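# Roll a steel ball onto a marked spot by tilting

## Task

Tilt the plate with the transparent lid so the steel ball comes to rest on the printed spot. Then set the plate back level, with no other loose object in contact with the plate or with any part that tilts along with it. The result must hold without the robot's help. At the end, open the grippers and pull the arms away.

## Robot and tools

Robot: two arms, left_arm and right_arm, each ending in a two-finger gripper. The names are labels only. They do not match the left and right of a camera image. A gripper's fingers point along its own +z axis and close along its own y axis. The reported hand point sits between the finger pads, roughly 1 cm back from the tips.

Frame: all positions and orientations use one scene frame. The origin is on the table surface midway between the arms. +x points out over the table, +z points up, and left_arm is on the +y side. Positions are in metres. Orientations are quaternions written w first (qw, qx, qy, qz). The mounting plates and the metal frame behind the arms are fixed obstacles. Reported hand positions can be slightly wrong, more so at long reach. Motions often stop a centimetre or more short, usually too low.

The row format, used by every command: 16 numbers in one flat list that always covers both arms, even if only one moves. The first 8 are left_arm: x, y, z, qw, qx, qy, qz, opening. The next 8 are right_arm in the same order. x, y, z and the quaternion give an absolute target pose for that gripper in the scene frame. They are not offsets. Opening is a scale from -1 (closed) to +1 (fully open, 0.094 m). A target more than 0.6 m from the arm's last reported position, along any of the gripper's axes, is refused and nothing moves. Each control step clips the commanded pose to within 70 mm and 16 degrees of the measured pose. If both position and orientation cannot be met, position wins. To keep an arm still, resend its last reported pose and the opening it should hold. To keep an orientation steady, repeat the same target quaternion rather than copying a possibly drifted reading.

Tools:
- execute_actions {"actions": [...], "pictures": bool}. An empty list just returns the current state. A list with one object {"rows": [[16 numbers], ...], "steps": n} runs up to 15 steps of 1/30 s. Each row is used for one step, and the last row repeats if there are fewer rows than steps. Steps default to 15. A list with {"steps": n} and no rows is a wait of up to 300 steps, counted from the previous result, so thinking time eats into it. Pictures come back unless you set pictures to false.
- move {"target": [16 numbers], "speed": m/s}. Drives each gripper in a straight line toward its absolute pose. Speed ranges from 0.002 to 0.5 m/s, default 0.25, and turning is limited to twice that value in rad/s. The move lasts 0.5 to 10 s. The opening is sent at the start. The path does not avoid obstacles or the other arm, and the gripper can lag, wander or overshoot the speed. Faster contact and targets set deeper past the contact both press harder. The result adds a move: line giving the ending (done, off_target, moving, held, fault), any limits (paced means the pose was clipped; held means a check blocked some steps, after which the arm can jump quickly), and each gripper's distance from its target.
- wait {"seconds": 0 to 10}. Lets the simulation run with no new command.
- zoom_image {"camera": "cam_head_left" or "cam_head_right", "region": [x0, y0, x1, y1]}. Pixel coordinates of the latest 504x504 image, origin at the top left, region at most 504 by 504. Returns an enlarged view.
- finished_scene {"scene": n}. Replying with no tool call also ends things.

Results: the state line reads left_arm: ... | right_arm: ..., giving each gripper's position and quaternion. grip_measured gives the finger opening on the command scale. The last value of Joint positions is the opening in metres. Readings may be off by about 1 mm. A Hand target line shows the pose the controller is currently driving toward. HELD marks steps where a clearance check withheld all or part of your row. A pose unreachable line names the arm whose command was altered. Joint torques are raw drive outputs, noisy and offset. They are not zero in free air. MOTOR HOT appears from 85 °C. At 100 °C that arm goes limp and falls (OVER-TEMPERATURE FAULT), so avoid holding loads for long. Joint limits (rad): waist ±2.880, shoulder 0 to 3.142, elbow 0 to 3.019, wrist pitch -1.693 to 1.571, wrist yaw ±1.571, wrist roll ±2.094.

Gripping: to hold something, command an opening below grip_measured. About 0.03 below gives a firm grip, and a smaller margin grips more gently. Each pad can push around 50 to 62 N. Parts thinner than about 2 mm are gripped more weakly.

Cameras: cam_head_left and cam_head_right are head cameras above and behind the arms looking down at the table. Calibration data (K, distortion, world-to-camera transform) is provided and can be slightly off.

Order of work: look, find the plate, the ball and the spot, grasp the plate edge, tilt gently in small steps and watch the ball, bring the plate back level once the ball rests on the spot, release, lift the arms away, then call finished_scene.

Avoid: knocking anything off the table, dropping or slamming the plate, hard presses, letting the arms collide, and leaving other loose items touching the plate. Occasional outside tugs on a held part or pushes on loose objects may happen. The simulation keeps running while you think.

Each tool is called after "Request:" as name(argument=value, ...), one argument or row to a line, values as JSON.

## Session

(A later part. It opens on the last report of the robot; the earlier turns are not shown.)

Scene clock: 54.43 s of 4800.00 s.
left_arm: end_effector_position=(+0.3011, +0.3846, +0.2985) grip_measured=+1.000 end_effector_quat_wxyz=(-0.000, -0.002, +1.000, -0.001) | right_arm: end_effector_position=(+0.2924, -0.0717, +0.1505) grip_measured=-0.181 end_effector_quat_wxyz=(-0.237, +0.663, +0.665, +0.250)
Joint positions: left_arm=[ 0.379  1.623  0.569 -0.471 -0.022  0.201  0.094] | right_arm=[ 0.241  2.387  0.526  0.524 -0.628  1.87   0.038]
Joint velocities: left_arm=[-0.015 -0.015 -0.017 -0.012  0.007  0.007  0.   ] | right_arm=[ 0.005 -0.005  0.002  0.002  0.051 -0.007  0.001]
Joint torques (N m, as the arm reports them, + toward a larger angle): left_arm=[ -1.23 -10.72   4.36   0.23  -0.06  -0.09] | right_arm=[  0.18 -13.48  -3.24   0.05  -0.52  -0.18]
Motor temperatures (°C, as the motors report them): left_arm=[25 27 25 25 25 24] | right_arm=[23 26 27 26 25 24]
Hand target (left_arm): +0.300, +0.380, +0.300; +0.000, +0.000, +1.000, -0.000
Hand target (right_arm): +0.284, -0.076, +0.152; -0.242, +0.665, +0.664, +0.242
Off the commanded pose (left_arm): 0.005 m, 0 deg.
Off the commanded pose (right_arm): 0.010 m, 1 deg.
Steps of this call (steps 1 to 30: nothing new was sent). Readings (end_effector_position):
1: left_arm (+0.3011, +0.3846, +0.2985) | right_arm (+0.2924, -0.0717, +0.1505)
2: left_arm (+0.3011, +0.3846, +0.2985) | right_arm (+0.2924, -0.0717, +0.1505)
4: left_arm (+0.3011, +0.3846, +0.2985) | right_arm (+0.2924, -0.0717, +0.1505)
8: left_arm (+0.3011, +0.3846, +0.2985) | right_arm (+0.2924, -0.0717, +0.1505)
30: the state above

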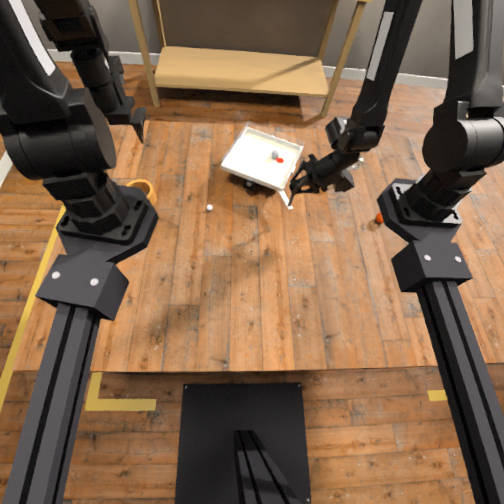

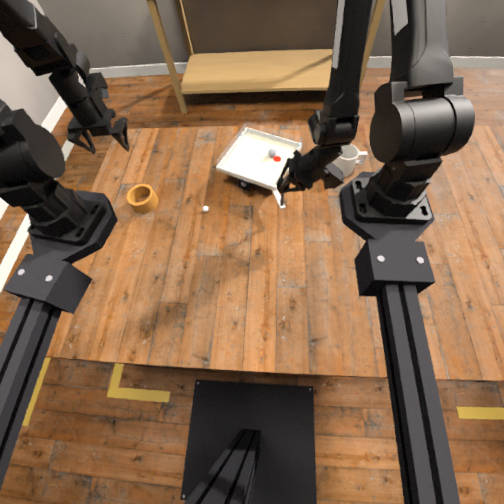

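Request:
execute_actions(
  actions=[
    {"steps":120},
  ],
)

Request:
execute_actions(
  actions=[
    {"rows":[[0.3,0.38,0.3,0,0,1,0,1,0.282,-0.061,0.152,-0.242,0.665,0.665,0.242,-0.2]]},
  ],
  pictures=false,
)

Request:
execute_actions(
  actions=[
    {"rows":[[0.3,0.38,0.3,0,0,1,0,1,0.284,-0.075,0.152,-0.242,0.665,0.665,0.242,-0.2]]},
  ],
)

Request:
execute_actions(
  actions=[
    {"steps":30},
  ],
)

Request:
execute_actions(
  actions=[
    {"steps":30},
  ],
)

Request:
zoom_image(
  camera="cam_head_left",
  region=[200,110,320,230],
)

Scene clock: 58.43 s of 4800.00 s.
left_arm: end_effector_position=(+0.3011, +0.3846, +0.2985) grip_measured=+1.000 end_effector_quat_wxyz=(-0.000, -0.002, +1.000, -0.001) | right_arm: end_effector_position=(+0.2924, -0.0717, +0.1505) grip_measured=-0.181 end_effector_quat_wxyz=(-0.237, +0.663, +0.665, +0.250)
Joint positions: left_arm=[ 0.379  1.623  0.569 -0.471 -0.022  0.201  0.094] | right_arm=[ 0.241  2.387  0.526  0.524 -0.628  1.87   0.038]
Joint velocities: left_arm=[ 0.005  0.005 -0.007  0.007  0.022 -0.022  0.   ] | right_arm=[-0.024 -0.005 -0.022 -0.007 -0.007 -0.066  0.001]
Joint torques (N m, as the arm reports them, + toward a larger angle): left_arm=[ -0.19 -11.11   4.63  -0.05  -0.02  -0.08] | right_arm=[  0.21 -13.48  -3.24   0.06  -0.51  -0.18]
Motor temperatures (°C, as the motors report them): left_arm=[25 27 25 25 25 24] | right_arm=[23 27 27 26 25 24]
Hand target (left_arm): +0.300, +0.380, +0.300; +0.000, +0.000, +1.000, -0.000
Hand target (right_arm): +0.284, -0.076, +0.152; -0.242, +0.665, +0.664, +0.242
Off the commanded pose (left_arm): 0.005 m, 0 deg.
Off the commanded pose (right_arm): 0.010 m, 1 deg.
Steps of this call (steps 1 to 120: nothing new was sent). Readings (end_effector_position):
1: left_arm (+0.3011, +0.3846, +0.2985) | right_arm (+0.2924, -0.0717, +0.1505)
2: left_arm (+0.3011, +0.3846, +0.2985) | right_arm (+0.2924, -0.0717, +0.1505)
4: left_arm (+0.3011, +0.3846, +0.2985) | right_arm (+0.2924, -0.0717, +0.1505)
8: left_arm (+0.3011, +0.3846, +0.2985) | right_arm (+0.2924, -0.0717, +0.1505)
120: the state above

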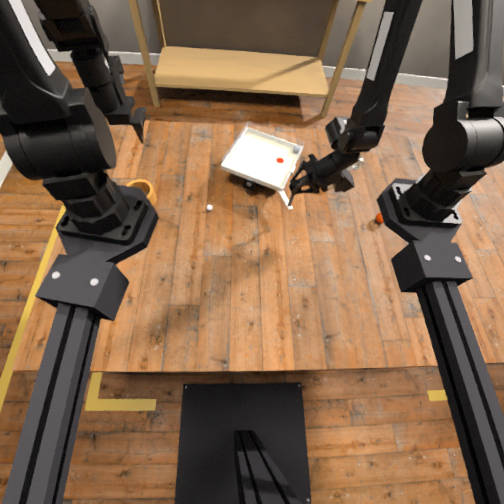

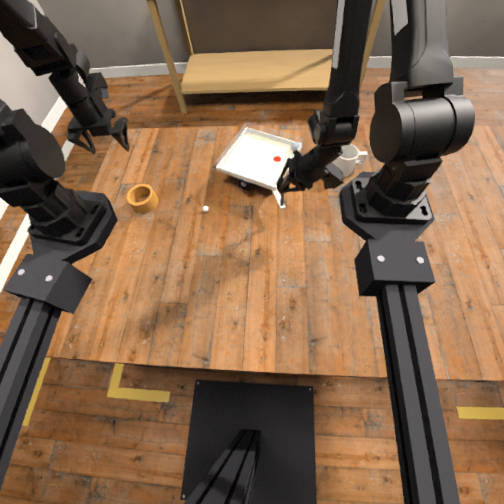

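Scene clock: 58.93 s of 4800.00 s.
left_arm: end_effector_position=(+0.3011, +0.3846, +0.2985) grip_measured=+1.000 end_effector_quat_wxyz=(-0.000, -0.002, +1.000, -0.001) | right_arm: end_effector_position=(+0.2922, -0.0690, +0.1498) grip_measured=-0.181 end_effector_quat_wxyz=(-0.229, +0.666, +0.666, +0.247)
Joint positions: left_arm=[ 0.379  1.623  0.569 -0.471 -0.022  0.201  0.094] | right_arm=[ 0.262  2.387  0.522  0.545 -0.606  1.895  0.038]
Joint velocities: left_arm=[-0.005  0.005 -0.017 -0.007 -0.007  0.007  0.   ] | right_arm=[-0.015 -0.005  0.002 -0.012  0.022 -0.022 -0.   ]
Joint torques (N m, as the arm reports them, + toward a larger angle): left_arm=[ -0.9  -11.63   4.47   0.29  -0.08  -0.08] | right_arm=[  3.54 -13.02  -2.88   1.18  -0.91   0.38]
Motor temperatures (°C, as the motors report them): left_arm=[25 27 25 25 25 24] | right_arm=[23 27 27 26 25 24]
Hand target (left_arm): +0.300, +0.380, +0.300; +0.000, +0.000, +1.000, -0.000
Hand target (right_arm): +0.282, -0.061, +0.152; -0.242, +0.664, +0.665, +0.242
Off the commanded pose (left_arm): 0.005 m, 0 deg.
Off the commanded pose (right_arm): 0.013 m, 2 deg.
Steps of this call (steps 1 to 15: all 15 steps of this action). Readings (end_effector_position):
1: left_arm (+0.3011, +0.3846, +0.2985) | right_arm (+0.2931, -0.0713, +0.1505)
2: left_arm (+0.3011, +0.3846, +0.2985) | right_arm (+0.2930, -0.0708, +0.1500)
4: left_arm (+0.3011, +0.3846, +0.2985) | right_arm (+0.2922, -0.0696, +0.1496)
8: left_arm (+0.3011, +0.3846, +0.2985) | right_arm (+0.2924, -0.0689, +0.1498)
15: the state above

Scene clock: 59.43 s of 4800.00 s.
left_arm: end_effector_position=(+0.3011, +0.3846, +0.2985) grip_measured=+1.000 end_effector_quat_wxyz=(-0.000, -0.002, +1.000, -0.001) | right_arm: end_effector_position=(+0.2921, -0.0705, +0.1506) grip_measured=-0.181 end_effector_quat_wxyz=(-0.236, +0.663, +0.665, +0.249)
Joint positions: left_arm=[ 0.379  1.623  0.569 -0.471 -0.022  0.201  0.094] | right_arm=[ 0.247  2.387  0.525  0.53  -0.625  1.875  0.038]
Joint velocities: left_arm=[ 0.005 -0.005 -0.012  0.002  0.051 -0.007  0.   ] | right_arm=[ 0.005  0.005 -0.012 -0.007  0.022 -0.037 -0.001]
Joint torques (N m, as the arm reports them, + toward a larger angle): left_arm=[ -1.29 -11.28   4.44   0.34  -0.07  -0.13] | right_arm=[  0.22 -13.43  -3.09   0.03  -0.61  -0.15]
Motor temperatures (°C, as the motors report them): left_arm=[25 27 25 25 25 24] | right_arm=[23 27 27 26 25 24]
Hand target (left_arm): +0.300, +0.380, +0.300; +0.000, +0.000, +1.000, -0.000
Hand target (right_arm): +0.284, -0.075, +0.152; -0.242, +0.664, +0.664, +0.242
Off the commanded pose (left_arm): 0.005 m, 0 deg.
Off the commanded pose (right_arm): 0.009 m, 1 deg.
Steps of this call (steps 1 to 15: all 15 steps of this action). Readings (end_effector_position):
1: left_arm (+0.3011, +0.3846, +0.2985) | right_arm (+0.2917, -0.0693, +0.1499)
2: left_arm (+0.3011, +0.3846, +0.2985) | right_arm (+0.2917, -0.0696, +0.1502)
4: left_arm (+0.3011, +0.3846, +0.2985) | right_arm (+0.2921, -0.0703, +0.1508)
8: left_arm (+0.3011, +0.3846, +0.2985) | right_arm (+0.2920, -0.0704, +0.1506)
15: the state above

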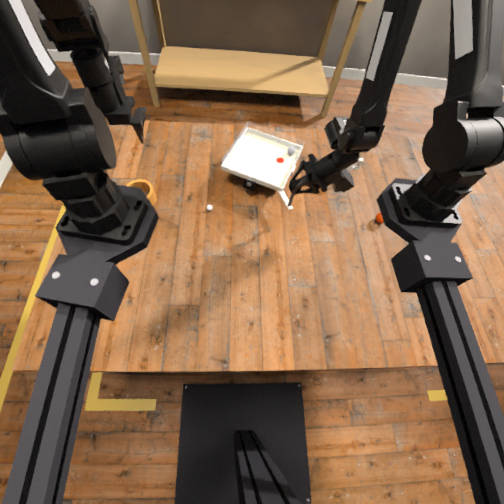

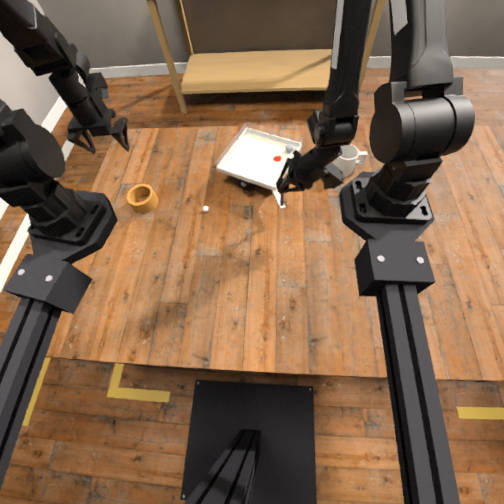

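Scene clock: 60.43 s of 4800.00 s.
left_arm: end_effector_position=(+0.3011, +0.3846, +0.2985) grip_measured=+1.000 end_effector_quat_wxyz=(-0.000, -0.002, +1.000, -0.001) | right_arm: end_effector_position=(+0.2921, -0.0705, +0.1506) grip_measured=-0.181 end_effector_quat_wxyz=(-0.236, +0.663, +0.665, +0.249)
Joint positions: left_arm=[ 0.379  1.623  0.569 -0.471 -0.022  0.201  0.094] | right_arm=[ 0.247  2.387  0.525  0.53  -0.625  1.875  0.038]
Joint velocities: left_arm=[-0.005 -0.005  0.007 -0.002  0.022  0.081  0.   ] | right_arm=[-0.005 -0.015  0.002 -0.002  0.007  0.007  0.001]
Joint torques (N m, as the arm reports them, + toward a larger angle): left_arm=[ -1.13 -10.85   4.6    0.31  -0.06  -0.1 ] | right_arm=[  0.21 -13.44  -3.1    0.04  -0.61  -0.15]
Motor temperatures (°C, as the motors report them): left_arm=[25 27 25 25 25 24] | right_arm=[23 27 27 26 25 24]
Hand target (left_arm): +0.300, +0.380, +0.300; +0.000, +0.000, +1.000, -0.000
Hand target (right_arm): +0.284, -0.075, +0.152; -0.242, +0.664, +0.664, +0.242
Off the commanded pose (left_arm): 0.005 m, 0 deg.
Off the commanded pose (right_arm): 0.009 m, 1 deg.
Steps of this call (steps 1 to 30: nothing new was sent). Readings (end_effector_position):
1: left_arm (+0.3011, +0.3846, +0.2985) | right_arm (+0.2921, -0.0705, +0.1506)
2: left_arm (+0.3011, +0.3846, +0.2985) | right_arm (+0.2921, -0.0705, +0.1506)
4: left_arm (+0.3011, +0.3846, +0.2985) | right_arm (+0.2921, -0.0705, +0.1506)
8: left_arm (+0.3011, +0.3846, +0.2985) | right_arm (+0.2921, -0.0705, +0.1506)
30: the state above

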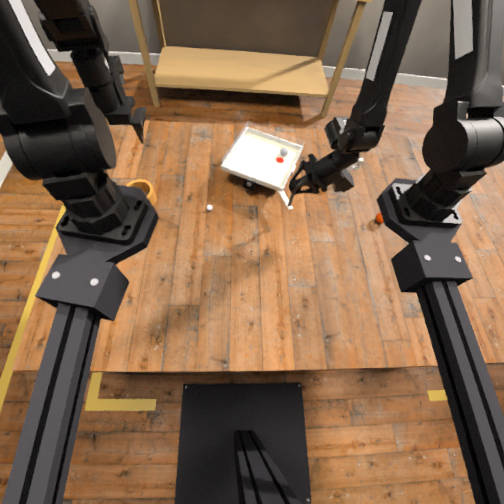

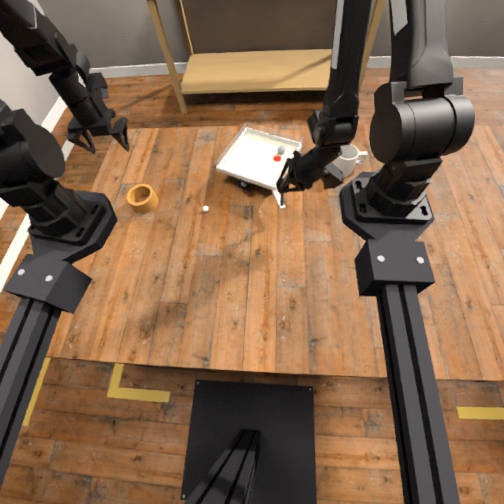

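Scene clock: 61.43 s of 4800.00 s.
left_arm: end_effector_position=(+0.3011, +0.3846, +0.2985) grip_measured=+1.000 end_effector_quat_wxyz=(-0.000, -0.002, +1.000, -0.001) | right_arm: end_effector_position=(+0.2921, -0.0705, +0.1506) grip_measured=-0.181 end_effector_quat_wxyz=(-0.236, +0.663, +0.665, +0.249)
Joint positions: left_arm=[ 0.379  1.623  0.569 -0.471 -0.022  0.201  0.094] | right_arm=[ 0.247  2.387  0.525  0.53  -0.625  1.875  0.038]
Joint velocities: left_arm=[-0.005  0.005  0.002 -0.002  0.007 -0.037  0.   ] | right_arm=[-0.005 -0.005  0.007 -0.002 -0.095 -0.022  0.001]
Joint torques (N m, as the arm reports them, + toward a larger angle): left_arm=[ -0.85 -11.23   4.71   0.09  -0.11  -0.13] | right_arm=[  0.2  -13.46  -3.1    0.03  -0.61  -0.15]
Motor temperatures (°C, as the motors report them): left_arm=[25 27 25 25 25 24] | right_arm=[23 27 27 26 25 24]
Hand target (left_arm): +0.300, +0.380, +0.300; +0.000, +0.000, +1.000, -0.000
Hand target (right_arm): +0.284, -0.075, +0.152; -0.242, +0.664, +0.664, +0.242
Off the commanded pose (left_arm): 0.005 m, 0 deg.
Off the commanded pose (right_arm): 0.009 m, 1 deg.
Steps of this call (steps 1 to 30: nothing new was sent). Readings (end_effector_position):
1: left_arm (+0.3011, +0.3846, +0.2985) | right_arm (+0.2921, -0.0705, +0.1506)
2: left_arm (+0.3011, +0.3846, +0.2985) | right_arm (+0.2921, -0.0705, +0.1506)
4: left_arm (+0.3011, +0.3846, +0.2985) | right_arm (+0.2921, -0.0705, +0.1506)
8: left_arm (+0.3011, +0.3846, +0.2985) | right_arm (+0.2921, -0.0705, +0.1506)
30: the state above

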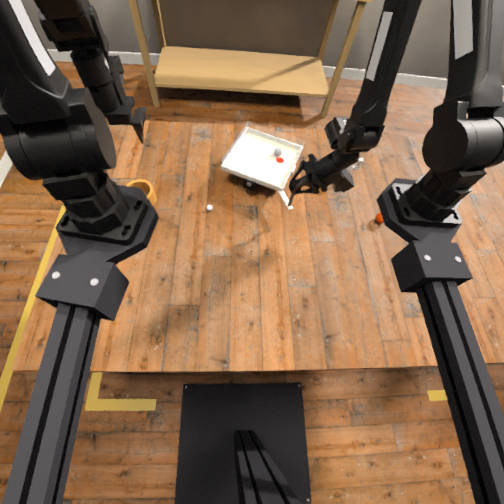

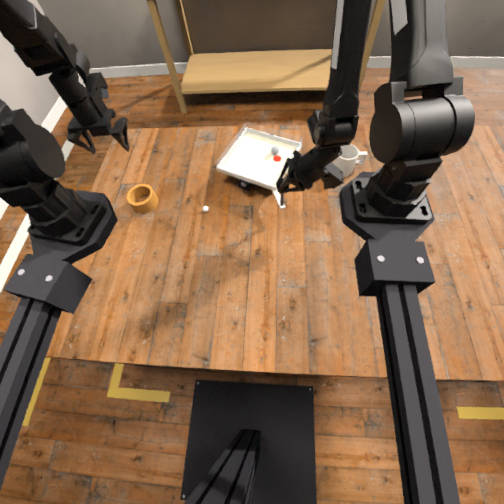

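Region (200, 110, 320, 230) of cam_head_left's 504x504 image, scaled by 4.200, with more detail than that image has.

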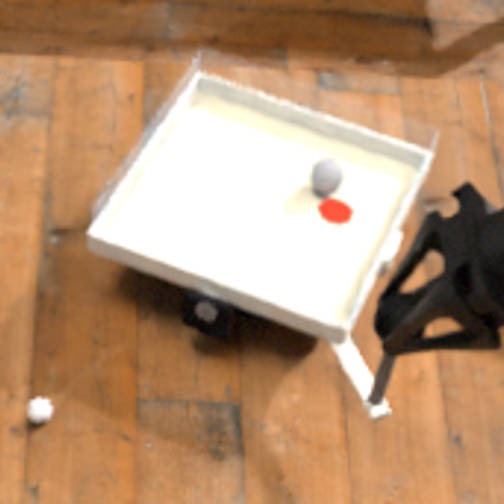

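Request:
execute_actions(
  actions=[
    {"rows":[[0.3,0.38,0.3,0,0,1,0,1,0.284,-0.0765,0.145,-0.242,0.665,0.665,0.242,-0.2]]},
  ],
)

Request:
execute_actions(
  actions=[
    {"steps":30},
  ],
)

Scene clock: 63.23 s of 4800.00 s.
left_arm: end_effector_position=(+0.3011, +0.3846, +0.2985) grip_measured=+1.000 end_effector_quat_wxyz=(-0.000, -0.002, +1.000, -0.001) | right_arm: end_effector_position=(+0.2927, -0.0705, +0.1509) grip_measured=-0.181 end_effector_quat_wxyz=(-0.236, +0.662, +0.665, +0.251)
Joint positions: left_arm=[ 0.379  1.623  0.569 -0.471 -0.022  0.201  0.094] | right_arm=[ 0.245  2.387  0.525  0.53  -0.629  1.873  0.038]
Joint velocities: left_arm=[ 0.005 -0.005  0.002 -0.012  0.022 -0.007  0.   ] | right_arm=[-0.024 -0.015 -0.007 -0.017  0.037  0.022 -0.001]
Joint torques (N m, as the arm reports them, + toward a larger angle): left_arm=[ -1.29 -10.84   4.43   0.3   -0.04  -0.07] | right_arm=[ -0.19 -11.48  -2.25   0.38  -0.52  -0.22]
Motor temperatures (°C, as the motors report them): left_arm=[25 27 25 25 25 24] | right_arm=[23 27 27 26 25 24]
Hand target (left_arm): +0.300, +0.380, +0.300; +0.000, +0.000, +1.000, -0.000
Hand target (right_arm): +0.284, -0.076, +0.145; -0.242, +0.664, +0.665, +0.242
Off the commanded pose (left_arm): 0.005 m, 0 deg.
Off the commanded pose (right_arm): 0.012 m, 1 deg.
Steps of this call (steps 1 to 39: nothing new was sent; steps 40 to 54: all 15 steps of this action). Readings (end_effector_position):
40: left_arm (+0.3011, +0.3846, +0.2985) | right_arm (+0.2926, -0.0705, +0.1506)
41: left_arm (+0.3011, +0.3846, +0.2985) | right_arm (+0.2926, -0.0705, +0.1507)
43: left_arm (+0.3011, +0.3846, +0.2985) | right_arm (+0.2927, -0.0706, +0.1509)
47: left_arm (+0.3011, +0.3846, +0.2985) | right_arm (+0.2927, -0.0705, +0.1509)
54: the state above

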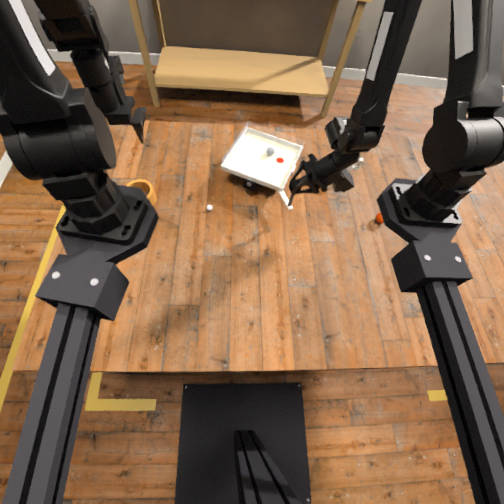

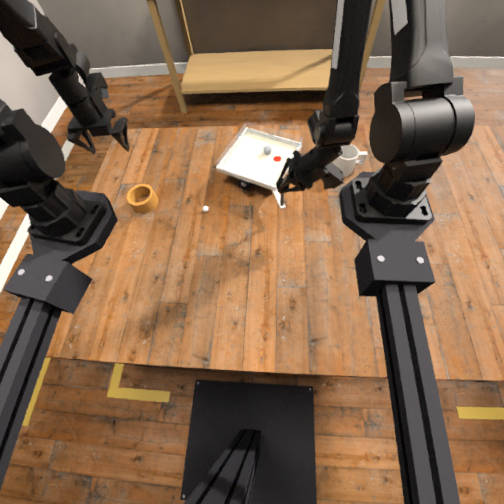

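Scene clock: 64.23 s of 4800.00 s.
left_arm: end_effector_position=(+0.3011, +0.3846, +0.2985) grip_measured=+1.000 end_effector_quat_wxyz=(-0.000, -0.002, +1.000, -0.001) | right_arm: end_effector_position=(+0.2927, -0.0705, +0.1509) grip_measured=-0.181 end_effector_quat_wxyz=(-0.236, +0.662, +0.665, +0.251)
Joint positions: left_arm=[ 0.379  1.623  0.569 -0.471 -0.022  0.201  0.094] | right_arm=[ 0.245  2.387  0.525  0.53  -0.629  1.873  0.038]
Joint velocities: left_arm=[-0.015 -0.015 -0.002  0.007 -0.095 -0.022  0.   ] | right_arm=[-0.005 -0.005  0.002  0.002 -0.037 -0.022 -0.001]
Joint torques (N m, as the arm reports them, + toward a larger angle): left_arm=[ -0.39 -11.26   4.55   0.22  -0.06  -0.07] | right_arm=[ -0.16 -11.46  -2.24   0.38  -0.52  -0.22]
Motor temperatures (°C, as the motors report them): left_arm=[25 27 25 25 25 24] | right_arm=[23 27 27 26 25 24]
Hand target (left_arm): +0.300, +0.380, +0.300; +0.000, +0.000, +1.000, -0.000
Hand target (right_arm): +0.284, -0.076, +0.145; -0.242, +0.664, +0.665, +0.242
Off the commanded pose (left_arm): 0.005 m, 0 deg.
Off the commanded pose (right_arm): 0.012 m, 1 deg.
Steps of this call (steps 1 to 30: nothing new was sent). Readings (end_effector_position):
1: left_arm (+0.3011, +0.3846, +0.2985) | right_arm (+0.2927, -0.0705, +0.1509)
2: left_arm (+0.3011, +0.3846, +0.2985) | right_arm (+0.2927, -0.0705, +0.1509)
4: left_arm (+0.3011, +0.3846, +0.2985) | right_arm (+0.2927, -0.0705, +0.1509)
8: left_arm (+0.3011, +0.3846, +0.2985) | right_arm (+0.2927, -0.0705, +0.1509)
30: the state above

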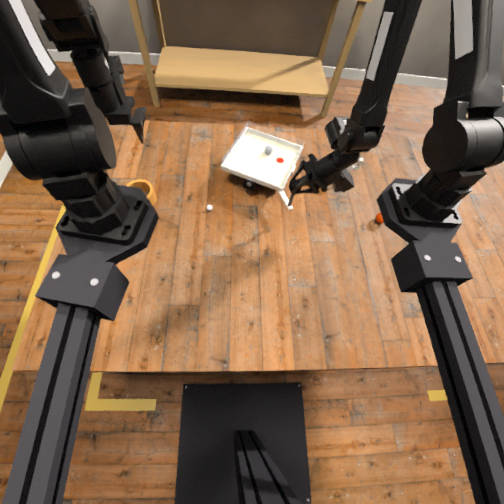

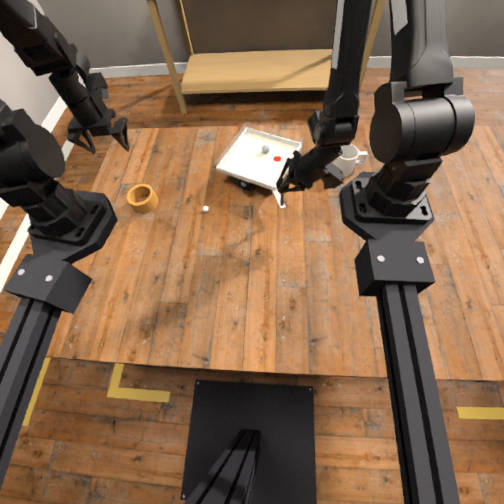

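Request:
execute_actions(
  actions=[
    {"rows":[[0.3,0.38,0.3,0,0,1,0,1,0.284,-0.078,0.142,-0.242,0.665,0.665,0.242,-0.2]]},
  ],
)

Request:
execute_actions(
  actions=[
    {"steps":20},
  ],
)

Scene clock: 66.13 s of 4800.00 s.
left_arm: end_effector_position=(+0.3011, +0.3846, +0.2985) grip_measured=+1.000 end_effector_quat_wxyz=(-0.000, -0.002, +1.000, -0.001) | right_arm: end_effector_position=(+0.2931, -0.0708, +0.1508) grip_measured=-0.181 end_effector_quat_wxyz=(-0.238, +0.661, +0.665, +0.252)
Joint positions: left_arm=[ 0.379  1.623  0.569 -0.471 -0.022  0.201  0.094] | right_arm=[ 0.241  2.388  0.527  0.528 -0.633  1.868  0.038]
Joint velocities: left_arm=[-0.005 -0.005 -0.007 -0.007 -0.007 -0.022  0.   ] | right_arm=[ 0.005  0.005 -0.007  0.022  0.081 -0.007  0.   ]
Joint torques (N m, as the arm reports them, + toward a larger angle): left_arm=[ -0.76 -11.03   4.54   0.2   -0.04  -0.12] | right_arm=[ -0.48 -10.79  -1.96   0.47  -0.37  -0.27]
Motor temperatures (°C, as the motors report them): left_arm=[25 27 25 25 25 24] | right_arm=[23 27 27 26 25 24]
Hand target (left_arm): +0.300, +0.380, +0.300; +0.000, +0.000, +1.000, -0.000
Hand target (right_arm): +0.284, -0.078, +0.142; -0.242, +0.664, +0.665, +0.242
Off the commanded pose (left_arm): 0.005 m, 0 deg.
Off the commanded pose (right_arm): 0.015 m, 1 deg.
Steps of this call (steps 1 to 42: nothing new was sent; steps 43 to 57: all 15 steps of this action). Readings (end_effector_position):
43: left_arm (+0.3011, +0.3846, +0.2985) | right_arm (+0.2932, -0.0705, +0.1509)
44: left_arm (+0.3011, +0.3846, +0.2985) | right_arm (+0.2931, -0.0706, +0.1509)
46: left_arm (+0.3011, +0.3846, +0.2985) | right_arm (+0.2931, -0.0707, +0.1509)
50: left_arm (+0.3011, +0.3846, +0.2985) | right_arm (+0.2931, -0.0708, +0.1508)
57: the state above

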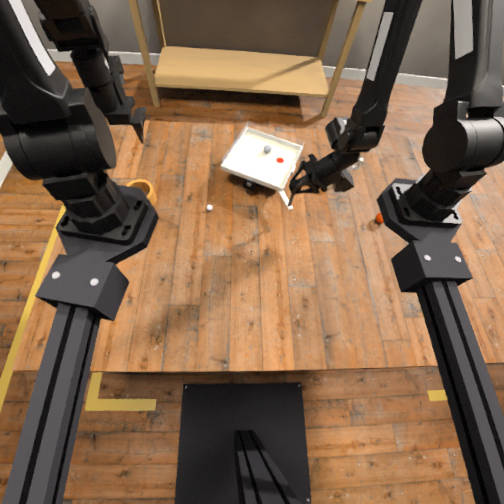

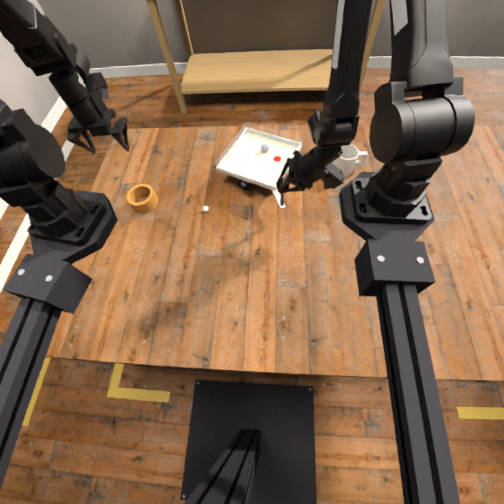

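Scene clock: 66.80 s of 4800.00 s.
left_arm: end_effector_position=(+0.3011, +0.3846, +0.2985) grip_measured=+1.000 end_effector_quat_wxyz=(-0.000, -0.002, +1.000, -0.001) | right_arm: end_effector_position=(+0.2931, -0.0708, +0.1508) grip_measured=-0.181 end_effector_quat_wxyz=(-0.238, +0.661, +0.665, +0.252)
Joint positions: left_arm=[ 0.379  1.623  0.569 -0.471 -0.022  0.201  0.094] | right_arm=[ 0.241  2.388  0.527  0.528 -0.633  1.868  0.038]
Joint velocities: left_arm=[-0.005 -0.005  0.007  0.017 -0.051 -0.066  0.   ] | right_arm=[ 0.005 -0.015 -0.017 -0.002 -0.11  -0.022 -0.   ]
Joint torques (N m, as the arm reports them, + toward a larger angle): left_arm=[ -0.85 -11.1    4.49   0.4   -0.08  -0.06] | right_arm=[ -0.43 -10.76  -1.97   0.48  -0.37  -0.26]
Motor temperatures (°C, as the motors report them): left_arm=[25 27 25 25 25 24] | right_arm=[23 27 27 26 25 24]
Hand target (left_arm): +0.300, +0.380, +0.300; +0.000, +0.000, +1.000, -0.000
Hand target (right_arm): +0.284, -0.078, +0.142; -0.242, +0.664, +0.665, +0.242
Off the commanded pose (left_arm): 0.005 m, 0 deg.
Off the commanded pose (right_arm): 0.015 m, 1 deg.
Steps of this call (steps 1 to 20: nothing new was sent). Readings (end_effector_position):
1: left_arm (+0.3011, +0.3846, +0.2985) | right_arm (+0.2931, -0.0708, +0.1508)
2: left_arm (+0.3011, +0.3846, +0.2985) | right_arm (+0.2931, -0.0708, +0.1508)
4: left_arm (+0.3011, +0.3846, +0.2985) | right_arm (+0.2931, -0.0708, +0.1508)
8: left_arm (+0.3011, +0.3846, +0.2985) | right_arm (+0.2931, -0.0708, +0.1508)
20: the state above

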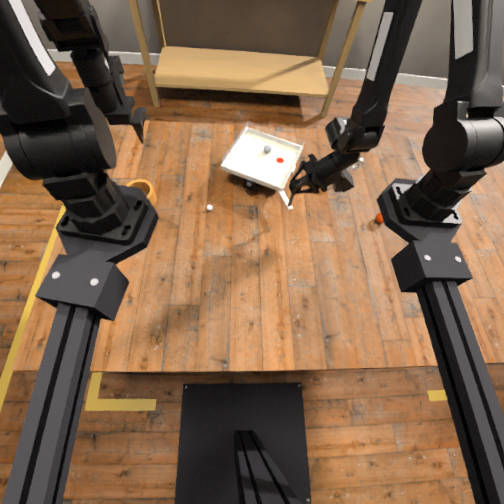

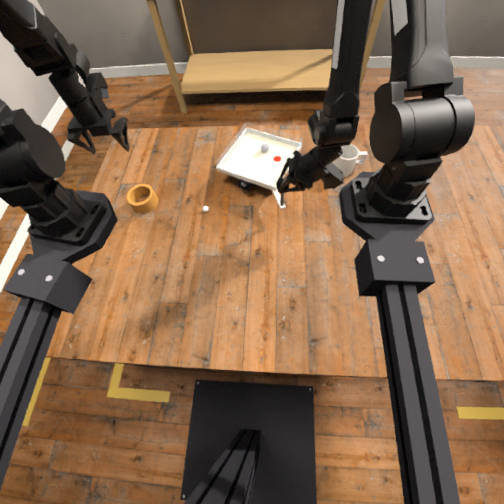

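Z pulse down then up.

Request:
execute_actions(
  actions=[
    {"rows":[[0.3,0.38,0.3,0,0,1,0,1,0.284,-0.078,0.140,-0.242,0.665,0.665,0.242,-0.2]]},
  ],
  pictures=false,
)

Request:
execute_actions(
  actions=[
    {"steps":15},
  ],
)

Request:
execute_actions(
  actions=[
    {"rows":[[0.3,0.38,0.3,0,0,1,0,1,0.284,-0.074,0.1525,-0.242,0.665,0.665,0.242,-0.2]]},
  ],
)

Request:
execute_actions(
  actions=[
    {"steps":30},
  ],
)

Scene clock: 69.60 s of 4800.00 s.
left_arm: end_effector_position=(+0.3011, +0.3846, +0.2985) grip_measured=+1.000 end_effector_quat_wxyz=(-0.000, -0.002, +1.000, -0.001) | right_arm: end_effector_position=(+0.2926, -0.0715, +0.1495) grip_measured=-0.181 end_effector_quat_wxyz=(-0.238, +0.661, +0.666, +0.252)
Joint positions: left_arm=[ 0.379  1.623  0.569 -0.471 -0.022  0.201  0.094] | right_arm=[ 0.239  2.393  0.529  0.528 -0.634  1.864  0.038]
Joint velocities: left_arm=[-0.005  0.005  0.012  0.002  0.007 -0.051  0.   ] | right_arm=[ 0.005 -0.005 -0.012 -0.002  0.022 -0.007 -0.001]
Joint torques (N m, as the arm reports them, + toward a larger angle): left_arm=[ -0.74 -11.25   4.43   0.15  -0.03  -0.08] | right_arm=[ -0.29 -10.58  -1.85   0.6   -0.37  -0.22]
Motor temperatures (°C, as the motors report them): left_arm=[25 28 25 25 25 24] | right_arm=[23 27 27 26 25 24]
Hand target (left_arm): +0.300, +0.380, +0.300; +0.000, +0.000, +1.000, -0.000
Hand target (right_arm): +0.284, -0.078, +0.141; -0.242, +0.664, +0.665, +0.242
Off the commanded pose (left_arm): 0.005 m, 0 deg.
Off the commanded pose (right_arm): 0.014 m, 1 deg.
Steps of this call (steps 1 to 69: nothing new was sent; steps 70 to 84: all 15 steps of this action). Readings (end_effector_position):
70: left_arm (+0.3011, +0.3846, +0.2985) | right_arm (+0.2930, -0.0708, +0.1507)
71: left_arm (+0.3011, +0.3846, +0.2985) | right_arm (+0.2929, -0.0708, +0.1505)
73: left_arm (+0.3011, +0.3846, +0.2985) | right_arm (+0.2929, -0.0712, +0.1499)
77: left_arm (+0.3011, +0.3846, +0.2985) | right_arm (+0.2926, -0.0715, +0.1495)
84: the state above

Scene clock: 70.10 s of 4800.00 s.
left_arm: end_effector_position=(+0.3011, +0.3846, +0.2985) grip_measured=+1.000 end_effector_quat_wxyz=(-0.000, -0.002, +1.000, -0.001) | right_arm: end_effector_position=(+0.2926, -0.0715, +0.1495) grip_measured=-0.181 end_effector_quat_wxyz=(-0.238, +0.661, +0.666, +0.252)
Joint positions: left_arm=[ 0.379  1.623  0.569 -0.471 -0.022  0.201  0.094] | right_arm=[ 0.239  2.393  0.529  0.528 -0.634  1.864  0.038]
Joint velocities: left_arm=[-0.005 -0.005 -0.002 -0.007  0.007 -0.081  0.   ] | right_arm=[-0.005 -0.015  0.012 -0.007 -0.022  0.051 -0.001]
Joint torques (N m, as the arm reports them, + toward a larger angle): left_arm=[ -0.96 -10.76   4.19   0.16  -0.05  -0.14] | right_arm=[ -0.3  -10.58  -1.87   0.59  -0.37  -0.22]
Motor temperatures (°C, as the motors report them): left_arm=[25 28 25 25 25 24] | right_arm=[23 27 27 26 25 24]
Hand target (left_arm): +0.300, +0.380, +0.300; +0.000, +0.000, +1.000, -0.000
Hand target (right_arm): +0.284, -0.078, +0.141; -0.242, +0.664, +0.665, +0.242
Off the commanded pose (left_arm): 0.005 m, 0 deg.
Off the commanded pose (right_arm): 0.014 m, 1 deg.
Steps of this call (steps 1 to 15: nothing new was sent). Readings (end_effector_position):
1: left_arm (+0.3011, +0.3846, +0.2985) | right_arm (+0.2926, -0.0715, +0.1495)
2: left_arm (+0.3011, +0.3846, +0.2985) | right_arm (+0.2926, -0.0715, +0.1495)
4: left_arm (+0.3011, +0.3846, +0.2985) | right_arm (+0.2926, -0.0715, +0.1495)
8: left_arm (+0.3011, +0.3846, +0.2985) | right_arm (+0.2926, -0.0715, +0.1495)
15: the state above

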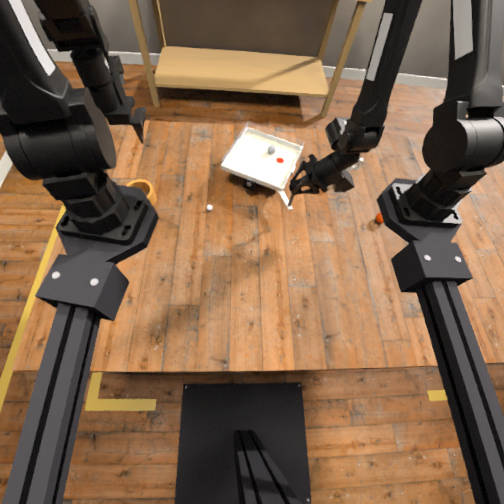

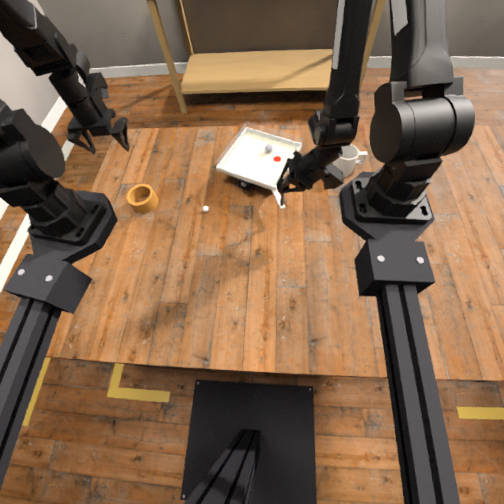

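Scene clock: 70.60 s of 4800.00 s.
left_arm: end_effector_position=(+0.3011, +0.3846, +0.2985) grip_measured=+1.000 end_effector_quat_wxyz=(-0.000, -0.002, +1.000, -0.001) | right_arm: end_effector_position=(+0.2923, -0.0716, +0.1494) grip_measured=-0.181 end_effector_quat_wxyz=(-0.238, +0.661, +0.666, +0.251)
Joint positions: left_arm=[ 0.379  1.623  0.569 -0.471 -0.022  0.201  0.094] | right_arm=[ 0.239  2.393  0.529  0.526 -0.633  1.864  0.038]
Joint velocities: left_arm=[-0.005 -0.015 -0.012 -0.007  0.022 -0.007  0.   ] | right_arm=[-0.005  0.005 -0.002  0.017 -0.066  0.022 -0.   ]
Joint torques (N m, as the arm reports them, + toward a larger angle): left_arm=[ -0.57 -10.61   4.51   0.25  -0.11  -0.09] | right_arm=[  1.15 -14.12  -3.5    0.17  -0.23   0.03]
Motor temperatures (°C, as the motors report them): left_arm=[25 28 25 25 25 24] | right_arm=[23 27 27 26 25 24]
Hand target (left_arm): +0.300, +0.380, +0.300; +0.000, +0.000, +1.000, -0.000
Hand target (right_arm): +0.284, -0.074, +0.152; -0.242, +0.664, +0.665, +0.242
Off the commanded pose (left_arm): 0.005 m, 0 deg.
Off the commanded pose (right_arm): 0.009 m, 1 deg.
Steps of this call (steps 1 to 15: all 15 steps of this action). Readings (end_effector_position):
1: left_arm (+0.3011, +0.3846, +0.2985) | right_arm (+0.2924, -0.0715, +0.1495)
2: left_arm (+0.3011, +0.3846, +0.2985) | right_arm (+0.2922, -0.0715, +0.1495)
4: left_arm (+0.3011, +0.3846, +0.2985) | right_arm (+0.2923, -0.0716, +0.1494)
8: left_arm (+0.3011, +0.3846, +0.2985) | right_arm (+0.2923, -0.0716, +0.1494)
15: the state above

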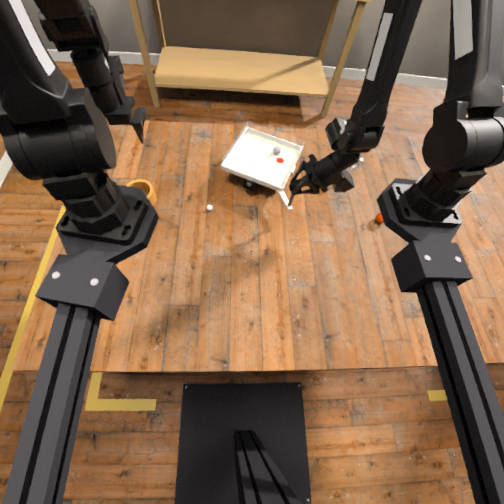

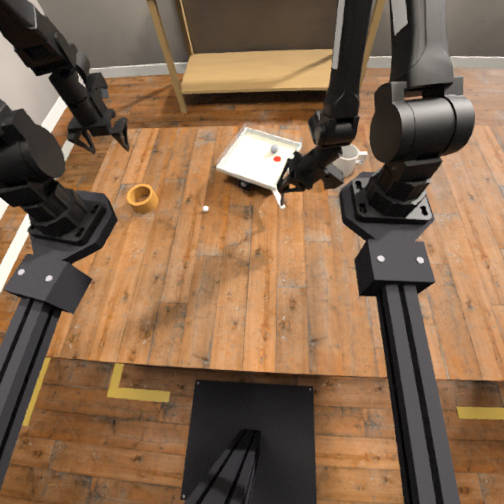

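Scene clock: 71.60 s of 4800.00 s.
left_arm: end_effector_position=(+0.3011, +0.3846, +0.2985) grip_measured=+1.000 end_effector_quat_wxyz=(-0.000, -0.002, +1.000, -0.001) | right_arm: end_effector_position=(+0.2923, -0.0719, +0.1492) grip_measured=-0.181 end_effector_quat_wxyz=(-0.237, +0.662, +0.666, +0.251)
Joint positions: left_arm=[ 0.379  1.623  0.569 -0.471 -0.022  0.201  0.094] | right_arm=[ 0.239  2.393  0.529  0.526 -0.631  1.864  0.038]
Joint velocities: left_arm=[-0.005 -0.005 -0.007 -0.022 -0.051  0.022  0.   ] | right_arm=[ 0.005 -0.015  0.017 -0.002 -0.037  0.022  0.   ]
Joint torques (N m, as the arm reports them, + toward a larger angle): left_arm=[ -0.38 -10.4    4.39   0.34  -0.08  -0.1 ] | right_arm=[  1.17 -14.15  -3.5    0.18  -0.32   0.02]
Motor temperatures (°C, as the motors report them): left_arm=[25 28 25 25 25 24] | right_arm=[23 27 27 26 25 24]
Hand target (left_arm): +0.300, +0.380, +0.300; +0.000, +0.000, +1.000, -0.000
Hand target (right_arm): +0.284, -0.074, +0.152; -0.242, +0.664, +0.665, +0.242
Off the commanded pose (left_arm): 0.005 m, 0 deg.
Off the commanded pose (right_arm): 0.009 m, 1 deg.
Steps of this call (steps 1 to 30: nothing new was sent). Readings (end_effector_position):
1: left_arm (+0.3011, +0.3846, +0.2985) | right_arm (+0.2923, -0.0716, +0.1494)
2: left_arm (+0.3011, +0.3846, +0.2985) | right_arm (+0.2923, -0.0716, +0.1494)
4: left_arm (+0.3011, +0.3846, +0.2985) | right_arm (+0.2923, -0.0716, +0.1494)
8: left_arm (+0.3011, +0.3846, +0.2985) | right_arm (+0.2923, -0.0716, +0.1494)
30: the state above

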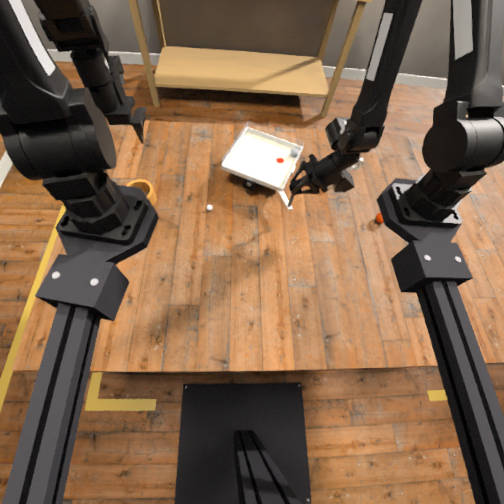

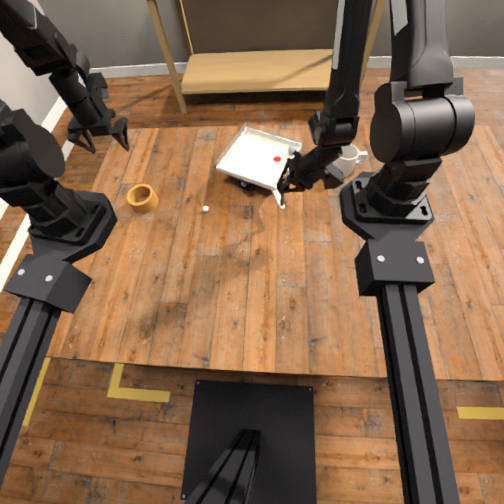

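Request:
execute_actions(
  actions=[
    {"rows":[[0.3,0.38,0.3,0,0,1,0,1,0.284,-0.074,0.154,-0.242,0.665,0.665,0.242,-0.2]]},
  ],
)

Request:
execute_actions(
  actions=[
    {"rows":[[0.3,0.38,0.3,0,0,1,0,1,0.282,-0.061,0.152,-0.242,0.665,0.665,0.242,-0.2]]},
  ],
  pictures=false,
)

Request:
execute_actions(
  actions=[
    {"rows":[[0.3,0.38,0.3,0,0,1,0,1,0.284,-0.0753,0.152,-0.242,0.665,0.665,0.242,-0.2]]},
  ],
)

Request:
execute_actions(
  actions=[
    {"steps":40},
  ],
)

Scene clock: 74.47 s of 4800.00 s.
left_arm: end_effector_position=(+0.3011, +0.3846, +0.2985) grip_measured=+1.000 end_effector_quat_wxyz=(-0.000, -0.002, +1.000, -0.001) | right_arm: end_effector_position=(+0.2925, -0.0720, +0.1496) grip_measured=-0.181 end_effector_quat_wxyz=(-0.237, +0.662, +0.666, +0.250)
Joint positions: left_arm=[ 0.379  1.623  0.569 -0.471 -0.022  0.201  0.094] | right_arm=[ 0.239  2.39   0.529  0.522 -0.63   1.864  0.038]
Joint velocities: left_arm=[-0.015 -0.005  0.012 -0.007 -0.051  0.037  0.   ] | right_arm=[ 0.005 -0.015  0.017  0.007 -0.007 -0.022 -0.001]
Joint torques (N m, as the arm reports them, + toward a larger angle): left_arm=[ -1.5  -10.79   4.44   0.06  -0.06  -0.07] | right_arm=[  1.22 -14.34  -3.69   0.23  -0.36   0.03]
Motor temperatures (°C, as the motors report them): left_arm=[25 28 25 25 25 24] | right_arm=[23 27 27 26 25 24]
Hand target (left_arm): +0.300, +0.380, +0.300; +0.000, +0.000, +1.000, -0.000
Hand target (right_arm): +0.284, -0.074, +0.154; -0.242, +0.664, +0.664, +0.242
Off the commanded pose (left_arm): 0.005 m, 0 deg.
Off the commanded pose (right_arm): 0.010 m, 1 deg.
Steps of this call (steps 1 to 71: nothing new was sent; steps 72 to 86: all 15 steps of this action). Readings (end_effector_position):
72: left_arm (+0.3011, +0.3846, +0.2985) | right_arm (+0.2924, -0.0719, +0.1492)
73: left_arm (+0.3011, +0.3846, +0.2985) | right_arm (+0.2923, -0.0719, +0.1493)
75: left_arm (+0.3011, +0.3846, +0.2985) | right_arm (+0.2925, -0.0719, +0.1496)
79: left_arm (+0.3011, +0.3846, +0.2985) | right_arm (+0.2925, -0.0720, +0.1496)
86: the state above

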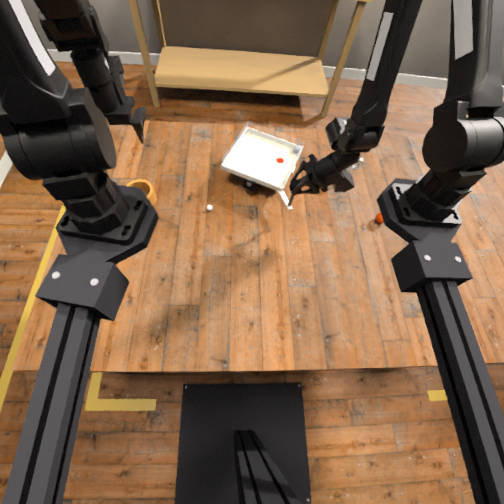

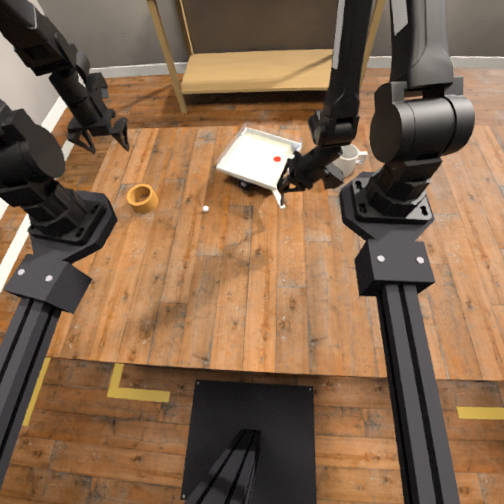

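Scene clock: 74.97 s of 4800.00 s.
left_arm: end_effector_position=(+0.3011, +0.3846, +0.2985) grip_measured=+1.000 end_effector_quat_wxyz=(-0.000, -0.002, +1.000, -0.001) | right_arm: end_effector_position=(+0.2920, -0.0693, +0.1490) grip_measured=-0.181 end_effector_quat_wxyz=(-0.228, +0.666, +0.666, +0.247)
Joint positions: left_arm=[ 0.379  1.623  0.569 -0.471 -0.022  0.201  0.094] | right_arm=[ 0.26   2.39   0.522  0.547 -0.606  1.893  0.038]
Joint velocities: left_arm=[ 0.005 -0.005 -0.017 -0.002 -0.007 -0.066  0.   ] | right_arm=[-0.015 -0.015  0.002 -0.002  0.007  0.037  0.   ]
Joint torques (N m, as the arm reports them, + toward a larger angle): left_arm=[ -0.57 -11.25   4.44   0.08  -0.07  -0.08] | right_arm=[  3.68 -13.24  -2.96   1.1   -0.92   0.4 ]
Motor temperatures (°C, as the motors report them): left_arm=[25 28 25 25 25 24] | right_arm=[23 27 27 26 25 24]
Hand target (left_arm): +0.300, +0.380, +0.300; +0.000, +0.000, +1.000, -0.000
Hand target (right_arm): +0.282, -0.061, +0.152; -0.242, +0.664, +0.665, +0.242
Off the commanded pose (left_arm): 0.005 m, 0 deg.
Off the commanded pose (right_arm): 0.013 m, 2 deg.
Steps of this call (steps 1 to 15: all 15 steps of this action). Readings (end_effector_position):
1: left_arm (+0.3011, +0.3846, +0.2985) | right_arm (+0.2930, -0.0715, +0.1495)
2: left_arm (+0.3011, +0.3846, +0.2985) | right_arm (+0.2926, -0.0712, +0.1491)
4: left_arm (+0.3011, +0.3846, +0.2985) | right_arm (+0.2922, -0.0700, +0.1487)
8: left_arm (+0.3011, +0.3846, +0.2985) | right_arm (+0.2919, -0.0693, +0.1490)
15: the state above

Scene clock: 75.47 s of 4800.00 s.
left_arm: end_effector_position=(+0.3011, +0.3846, +0.2985) grip_measured=+1.000 end_effector_quat_wxyz=(-0.000, -0.002, +1.000, -0.001) | right_arm: end_effector_position=(+0.2918, -0.0711, +0.1497) grip_measured=-0.181 end_effector_quat_wxyz=(-0.235, +0.663, +0.666, +0.249)
Joint positions: left_arm=[ 0.379  1.623  0.569 -0.471 -0.022  0.201  0.094] | right_arm=[ 0.245  2.39   0.525  0.531 -0.625  1.872  0.038]
Joint velocities: left_arm=[-0.005 -0.015  0.007 -0.002 -0.007 -0.007  0.   ] | right_arm=[ 0.005 -0.015 -0.002 -0.002  0.037 -0.007 -0.   ]
Joint torques (N m, as the arm reports them, + toward a larger angle): left_arm=[ -1.47 -10.71   4.62   0.21  -0.09  -0.11] | right_arm=[  0.24 -13.76  -3.21  -0.06  -0.61  -0.13]
Motor temperatures (°C, as the motors report them): left_arm=[25 28 25 25 25 24] | right_arm=[23 27 27 26 25 24]
Hand target (left_arm): +0.300, +0.380, +0.300; +0.000, +0.000, +1.000, -0.000
Hand target (right_arm): +0.284, -0.075, +0.152; -0.242, +0.664, +0.664, +0.242
Off the commanded pose (left_arm): 0.005 m, 0 deg.
Off the commanded pose (right_arm): 0.009 m, 1 deg.
Steps of this call (steps 1 to 15: all 15 steps of this action). Readings (end_effector_position):
1: left_arm (+0.3011, +0.3846, +0.2985) | right_arm (+0.2916, -0.0697, +0.1490)
2: left_arm (+0.3011, +0.3846, +0.2985) | right_arm (+0.2913, -0.0702, +0.1494)
4: left_arm (+0.3011, +0.3846, +0.2985) | right_arm (+0.2919, -0.0708, +0.1499)
8: left_arm (+0.3011, +0.3846, +0.2985) | right_arm (+0.2919, -0.0711, +0.1497)
15: the state above

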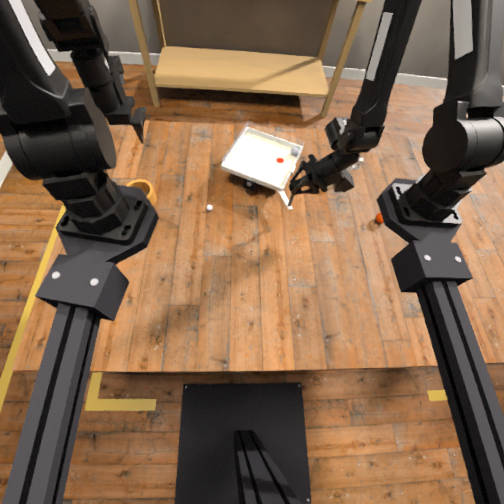

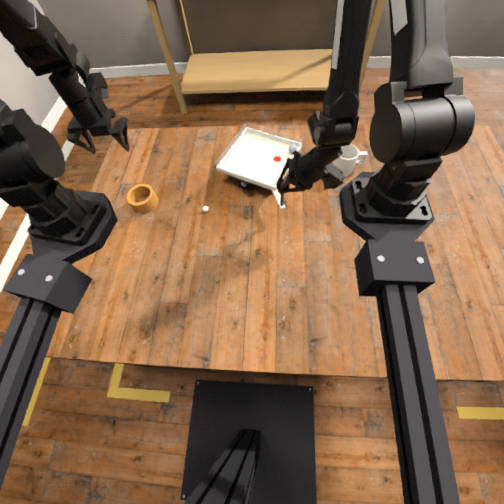

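Scene clock: 76.80 s of 4800.00 s.
left_arm: end_effector_position=(+0.3011, +0.3846, +0.2985) grip_measured=+1.000 end_effector_quat_wxyz=(-0.000, -0.002, +1.000, -0.001) | right_arm: end_effector_position=(+0.2918, -0.0711, +0.1497) grip_measured=-0.181 end_effector_quat_wxyz=(-0.235, +0.663, +0.666, +0.249)
Joint positions: left_arm=[ 0.379  1.623  0.569 -0.471 -0.022  0.201  0.094] | right_arm=[ 0.245  2.39   0.525  0.531 -0.625  1.872  0.038]
Joint velocities: left_arm=[-0.024 -0.005 -0.002 -0.002 -0.051 -0.051  0.   ] | right_arm=[0.005 0.015 0.027 0.032 0.051 0.022 0.001]
Joint torques (N m, as the arm reports them, + toward a larger angle): left_arm=[ -1.03 -10.72   4.52   0.11  -0.02  -0.07] | right_arm=[  0.3  -13.72  -3.2   -0.05  -0.61  -0.14]
Motor temperatures (°C, as the motors report them): left_arm=[25 28 25 25 25 24] | right_arm=[23 27 27 26 25 24]
Hand target (left_arm): +0.300, +0.380, +0.300; +0.000, +0.000, +1.000, -0.000
Hand target (right_arm): +0.284, -0.075, +0.152; -0.242, +0.664, +0.664, +0.242
Off the commanded pose (left_arm): 0.005 m, 0 deg.
Off the commanded pose (right_arm): 0.009 m, 1 deg.
Steps of this call (steps 1 to 40: nothing new was sent). Readings (end_effector_position):
1: left_arm (+0.3011, +0.3846, +0.2985) | right_arm (+0.2918, -0.0711, +0.1497)
2: left_arm (+0.3011, +0.3846, +0.2985) | right_arm (+0.2918, -0.0711, +0.1497)
4: left_arm (+0.3011, +0.3846, +0.2985) | right_arm (+0.2918, -0.0711, +0.1497)
8: left_arm (+0.3011, +0.3846, +0.2985) | right_arm (+0.2918, -0.0711, +0.1497)
40: the state above

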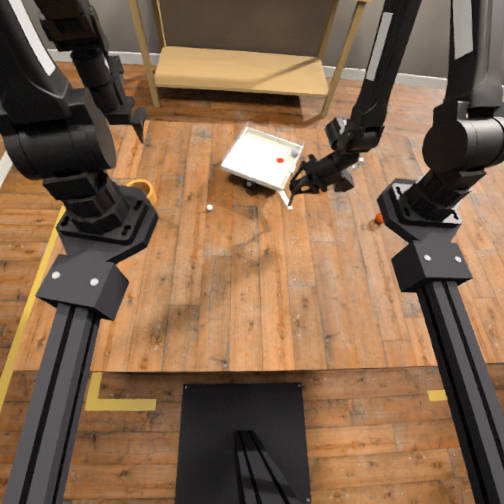

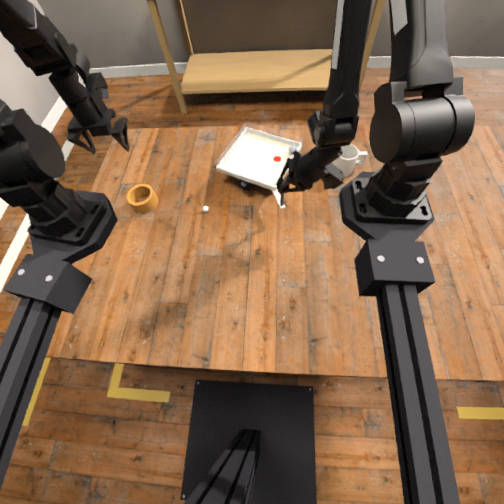

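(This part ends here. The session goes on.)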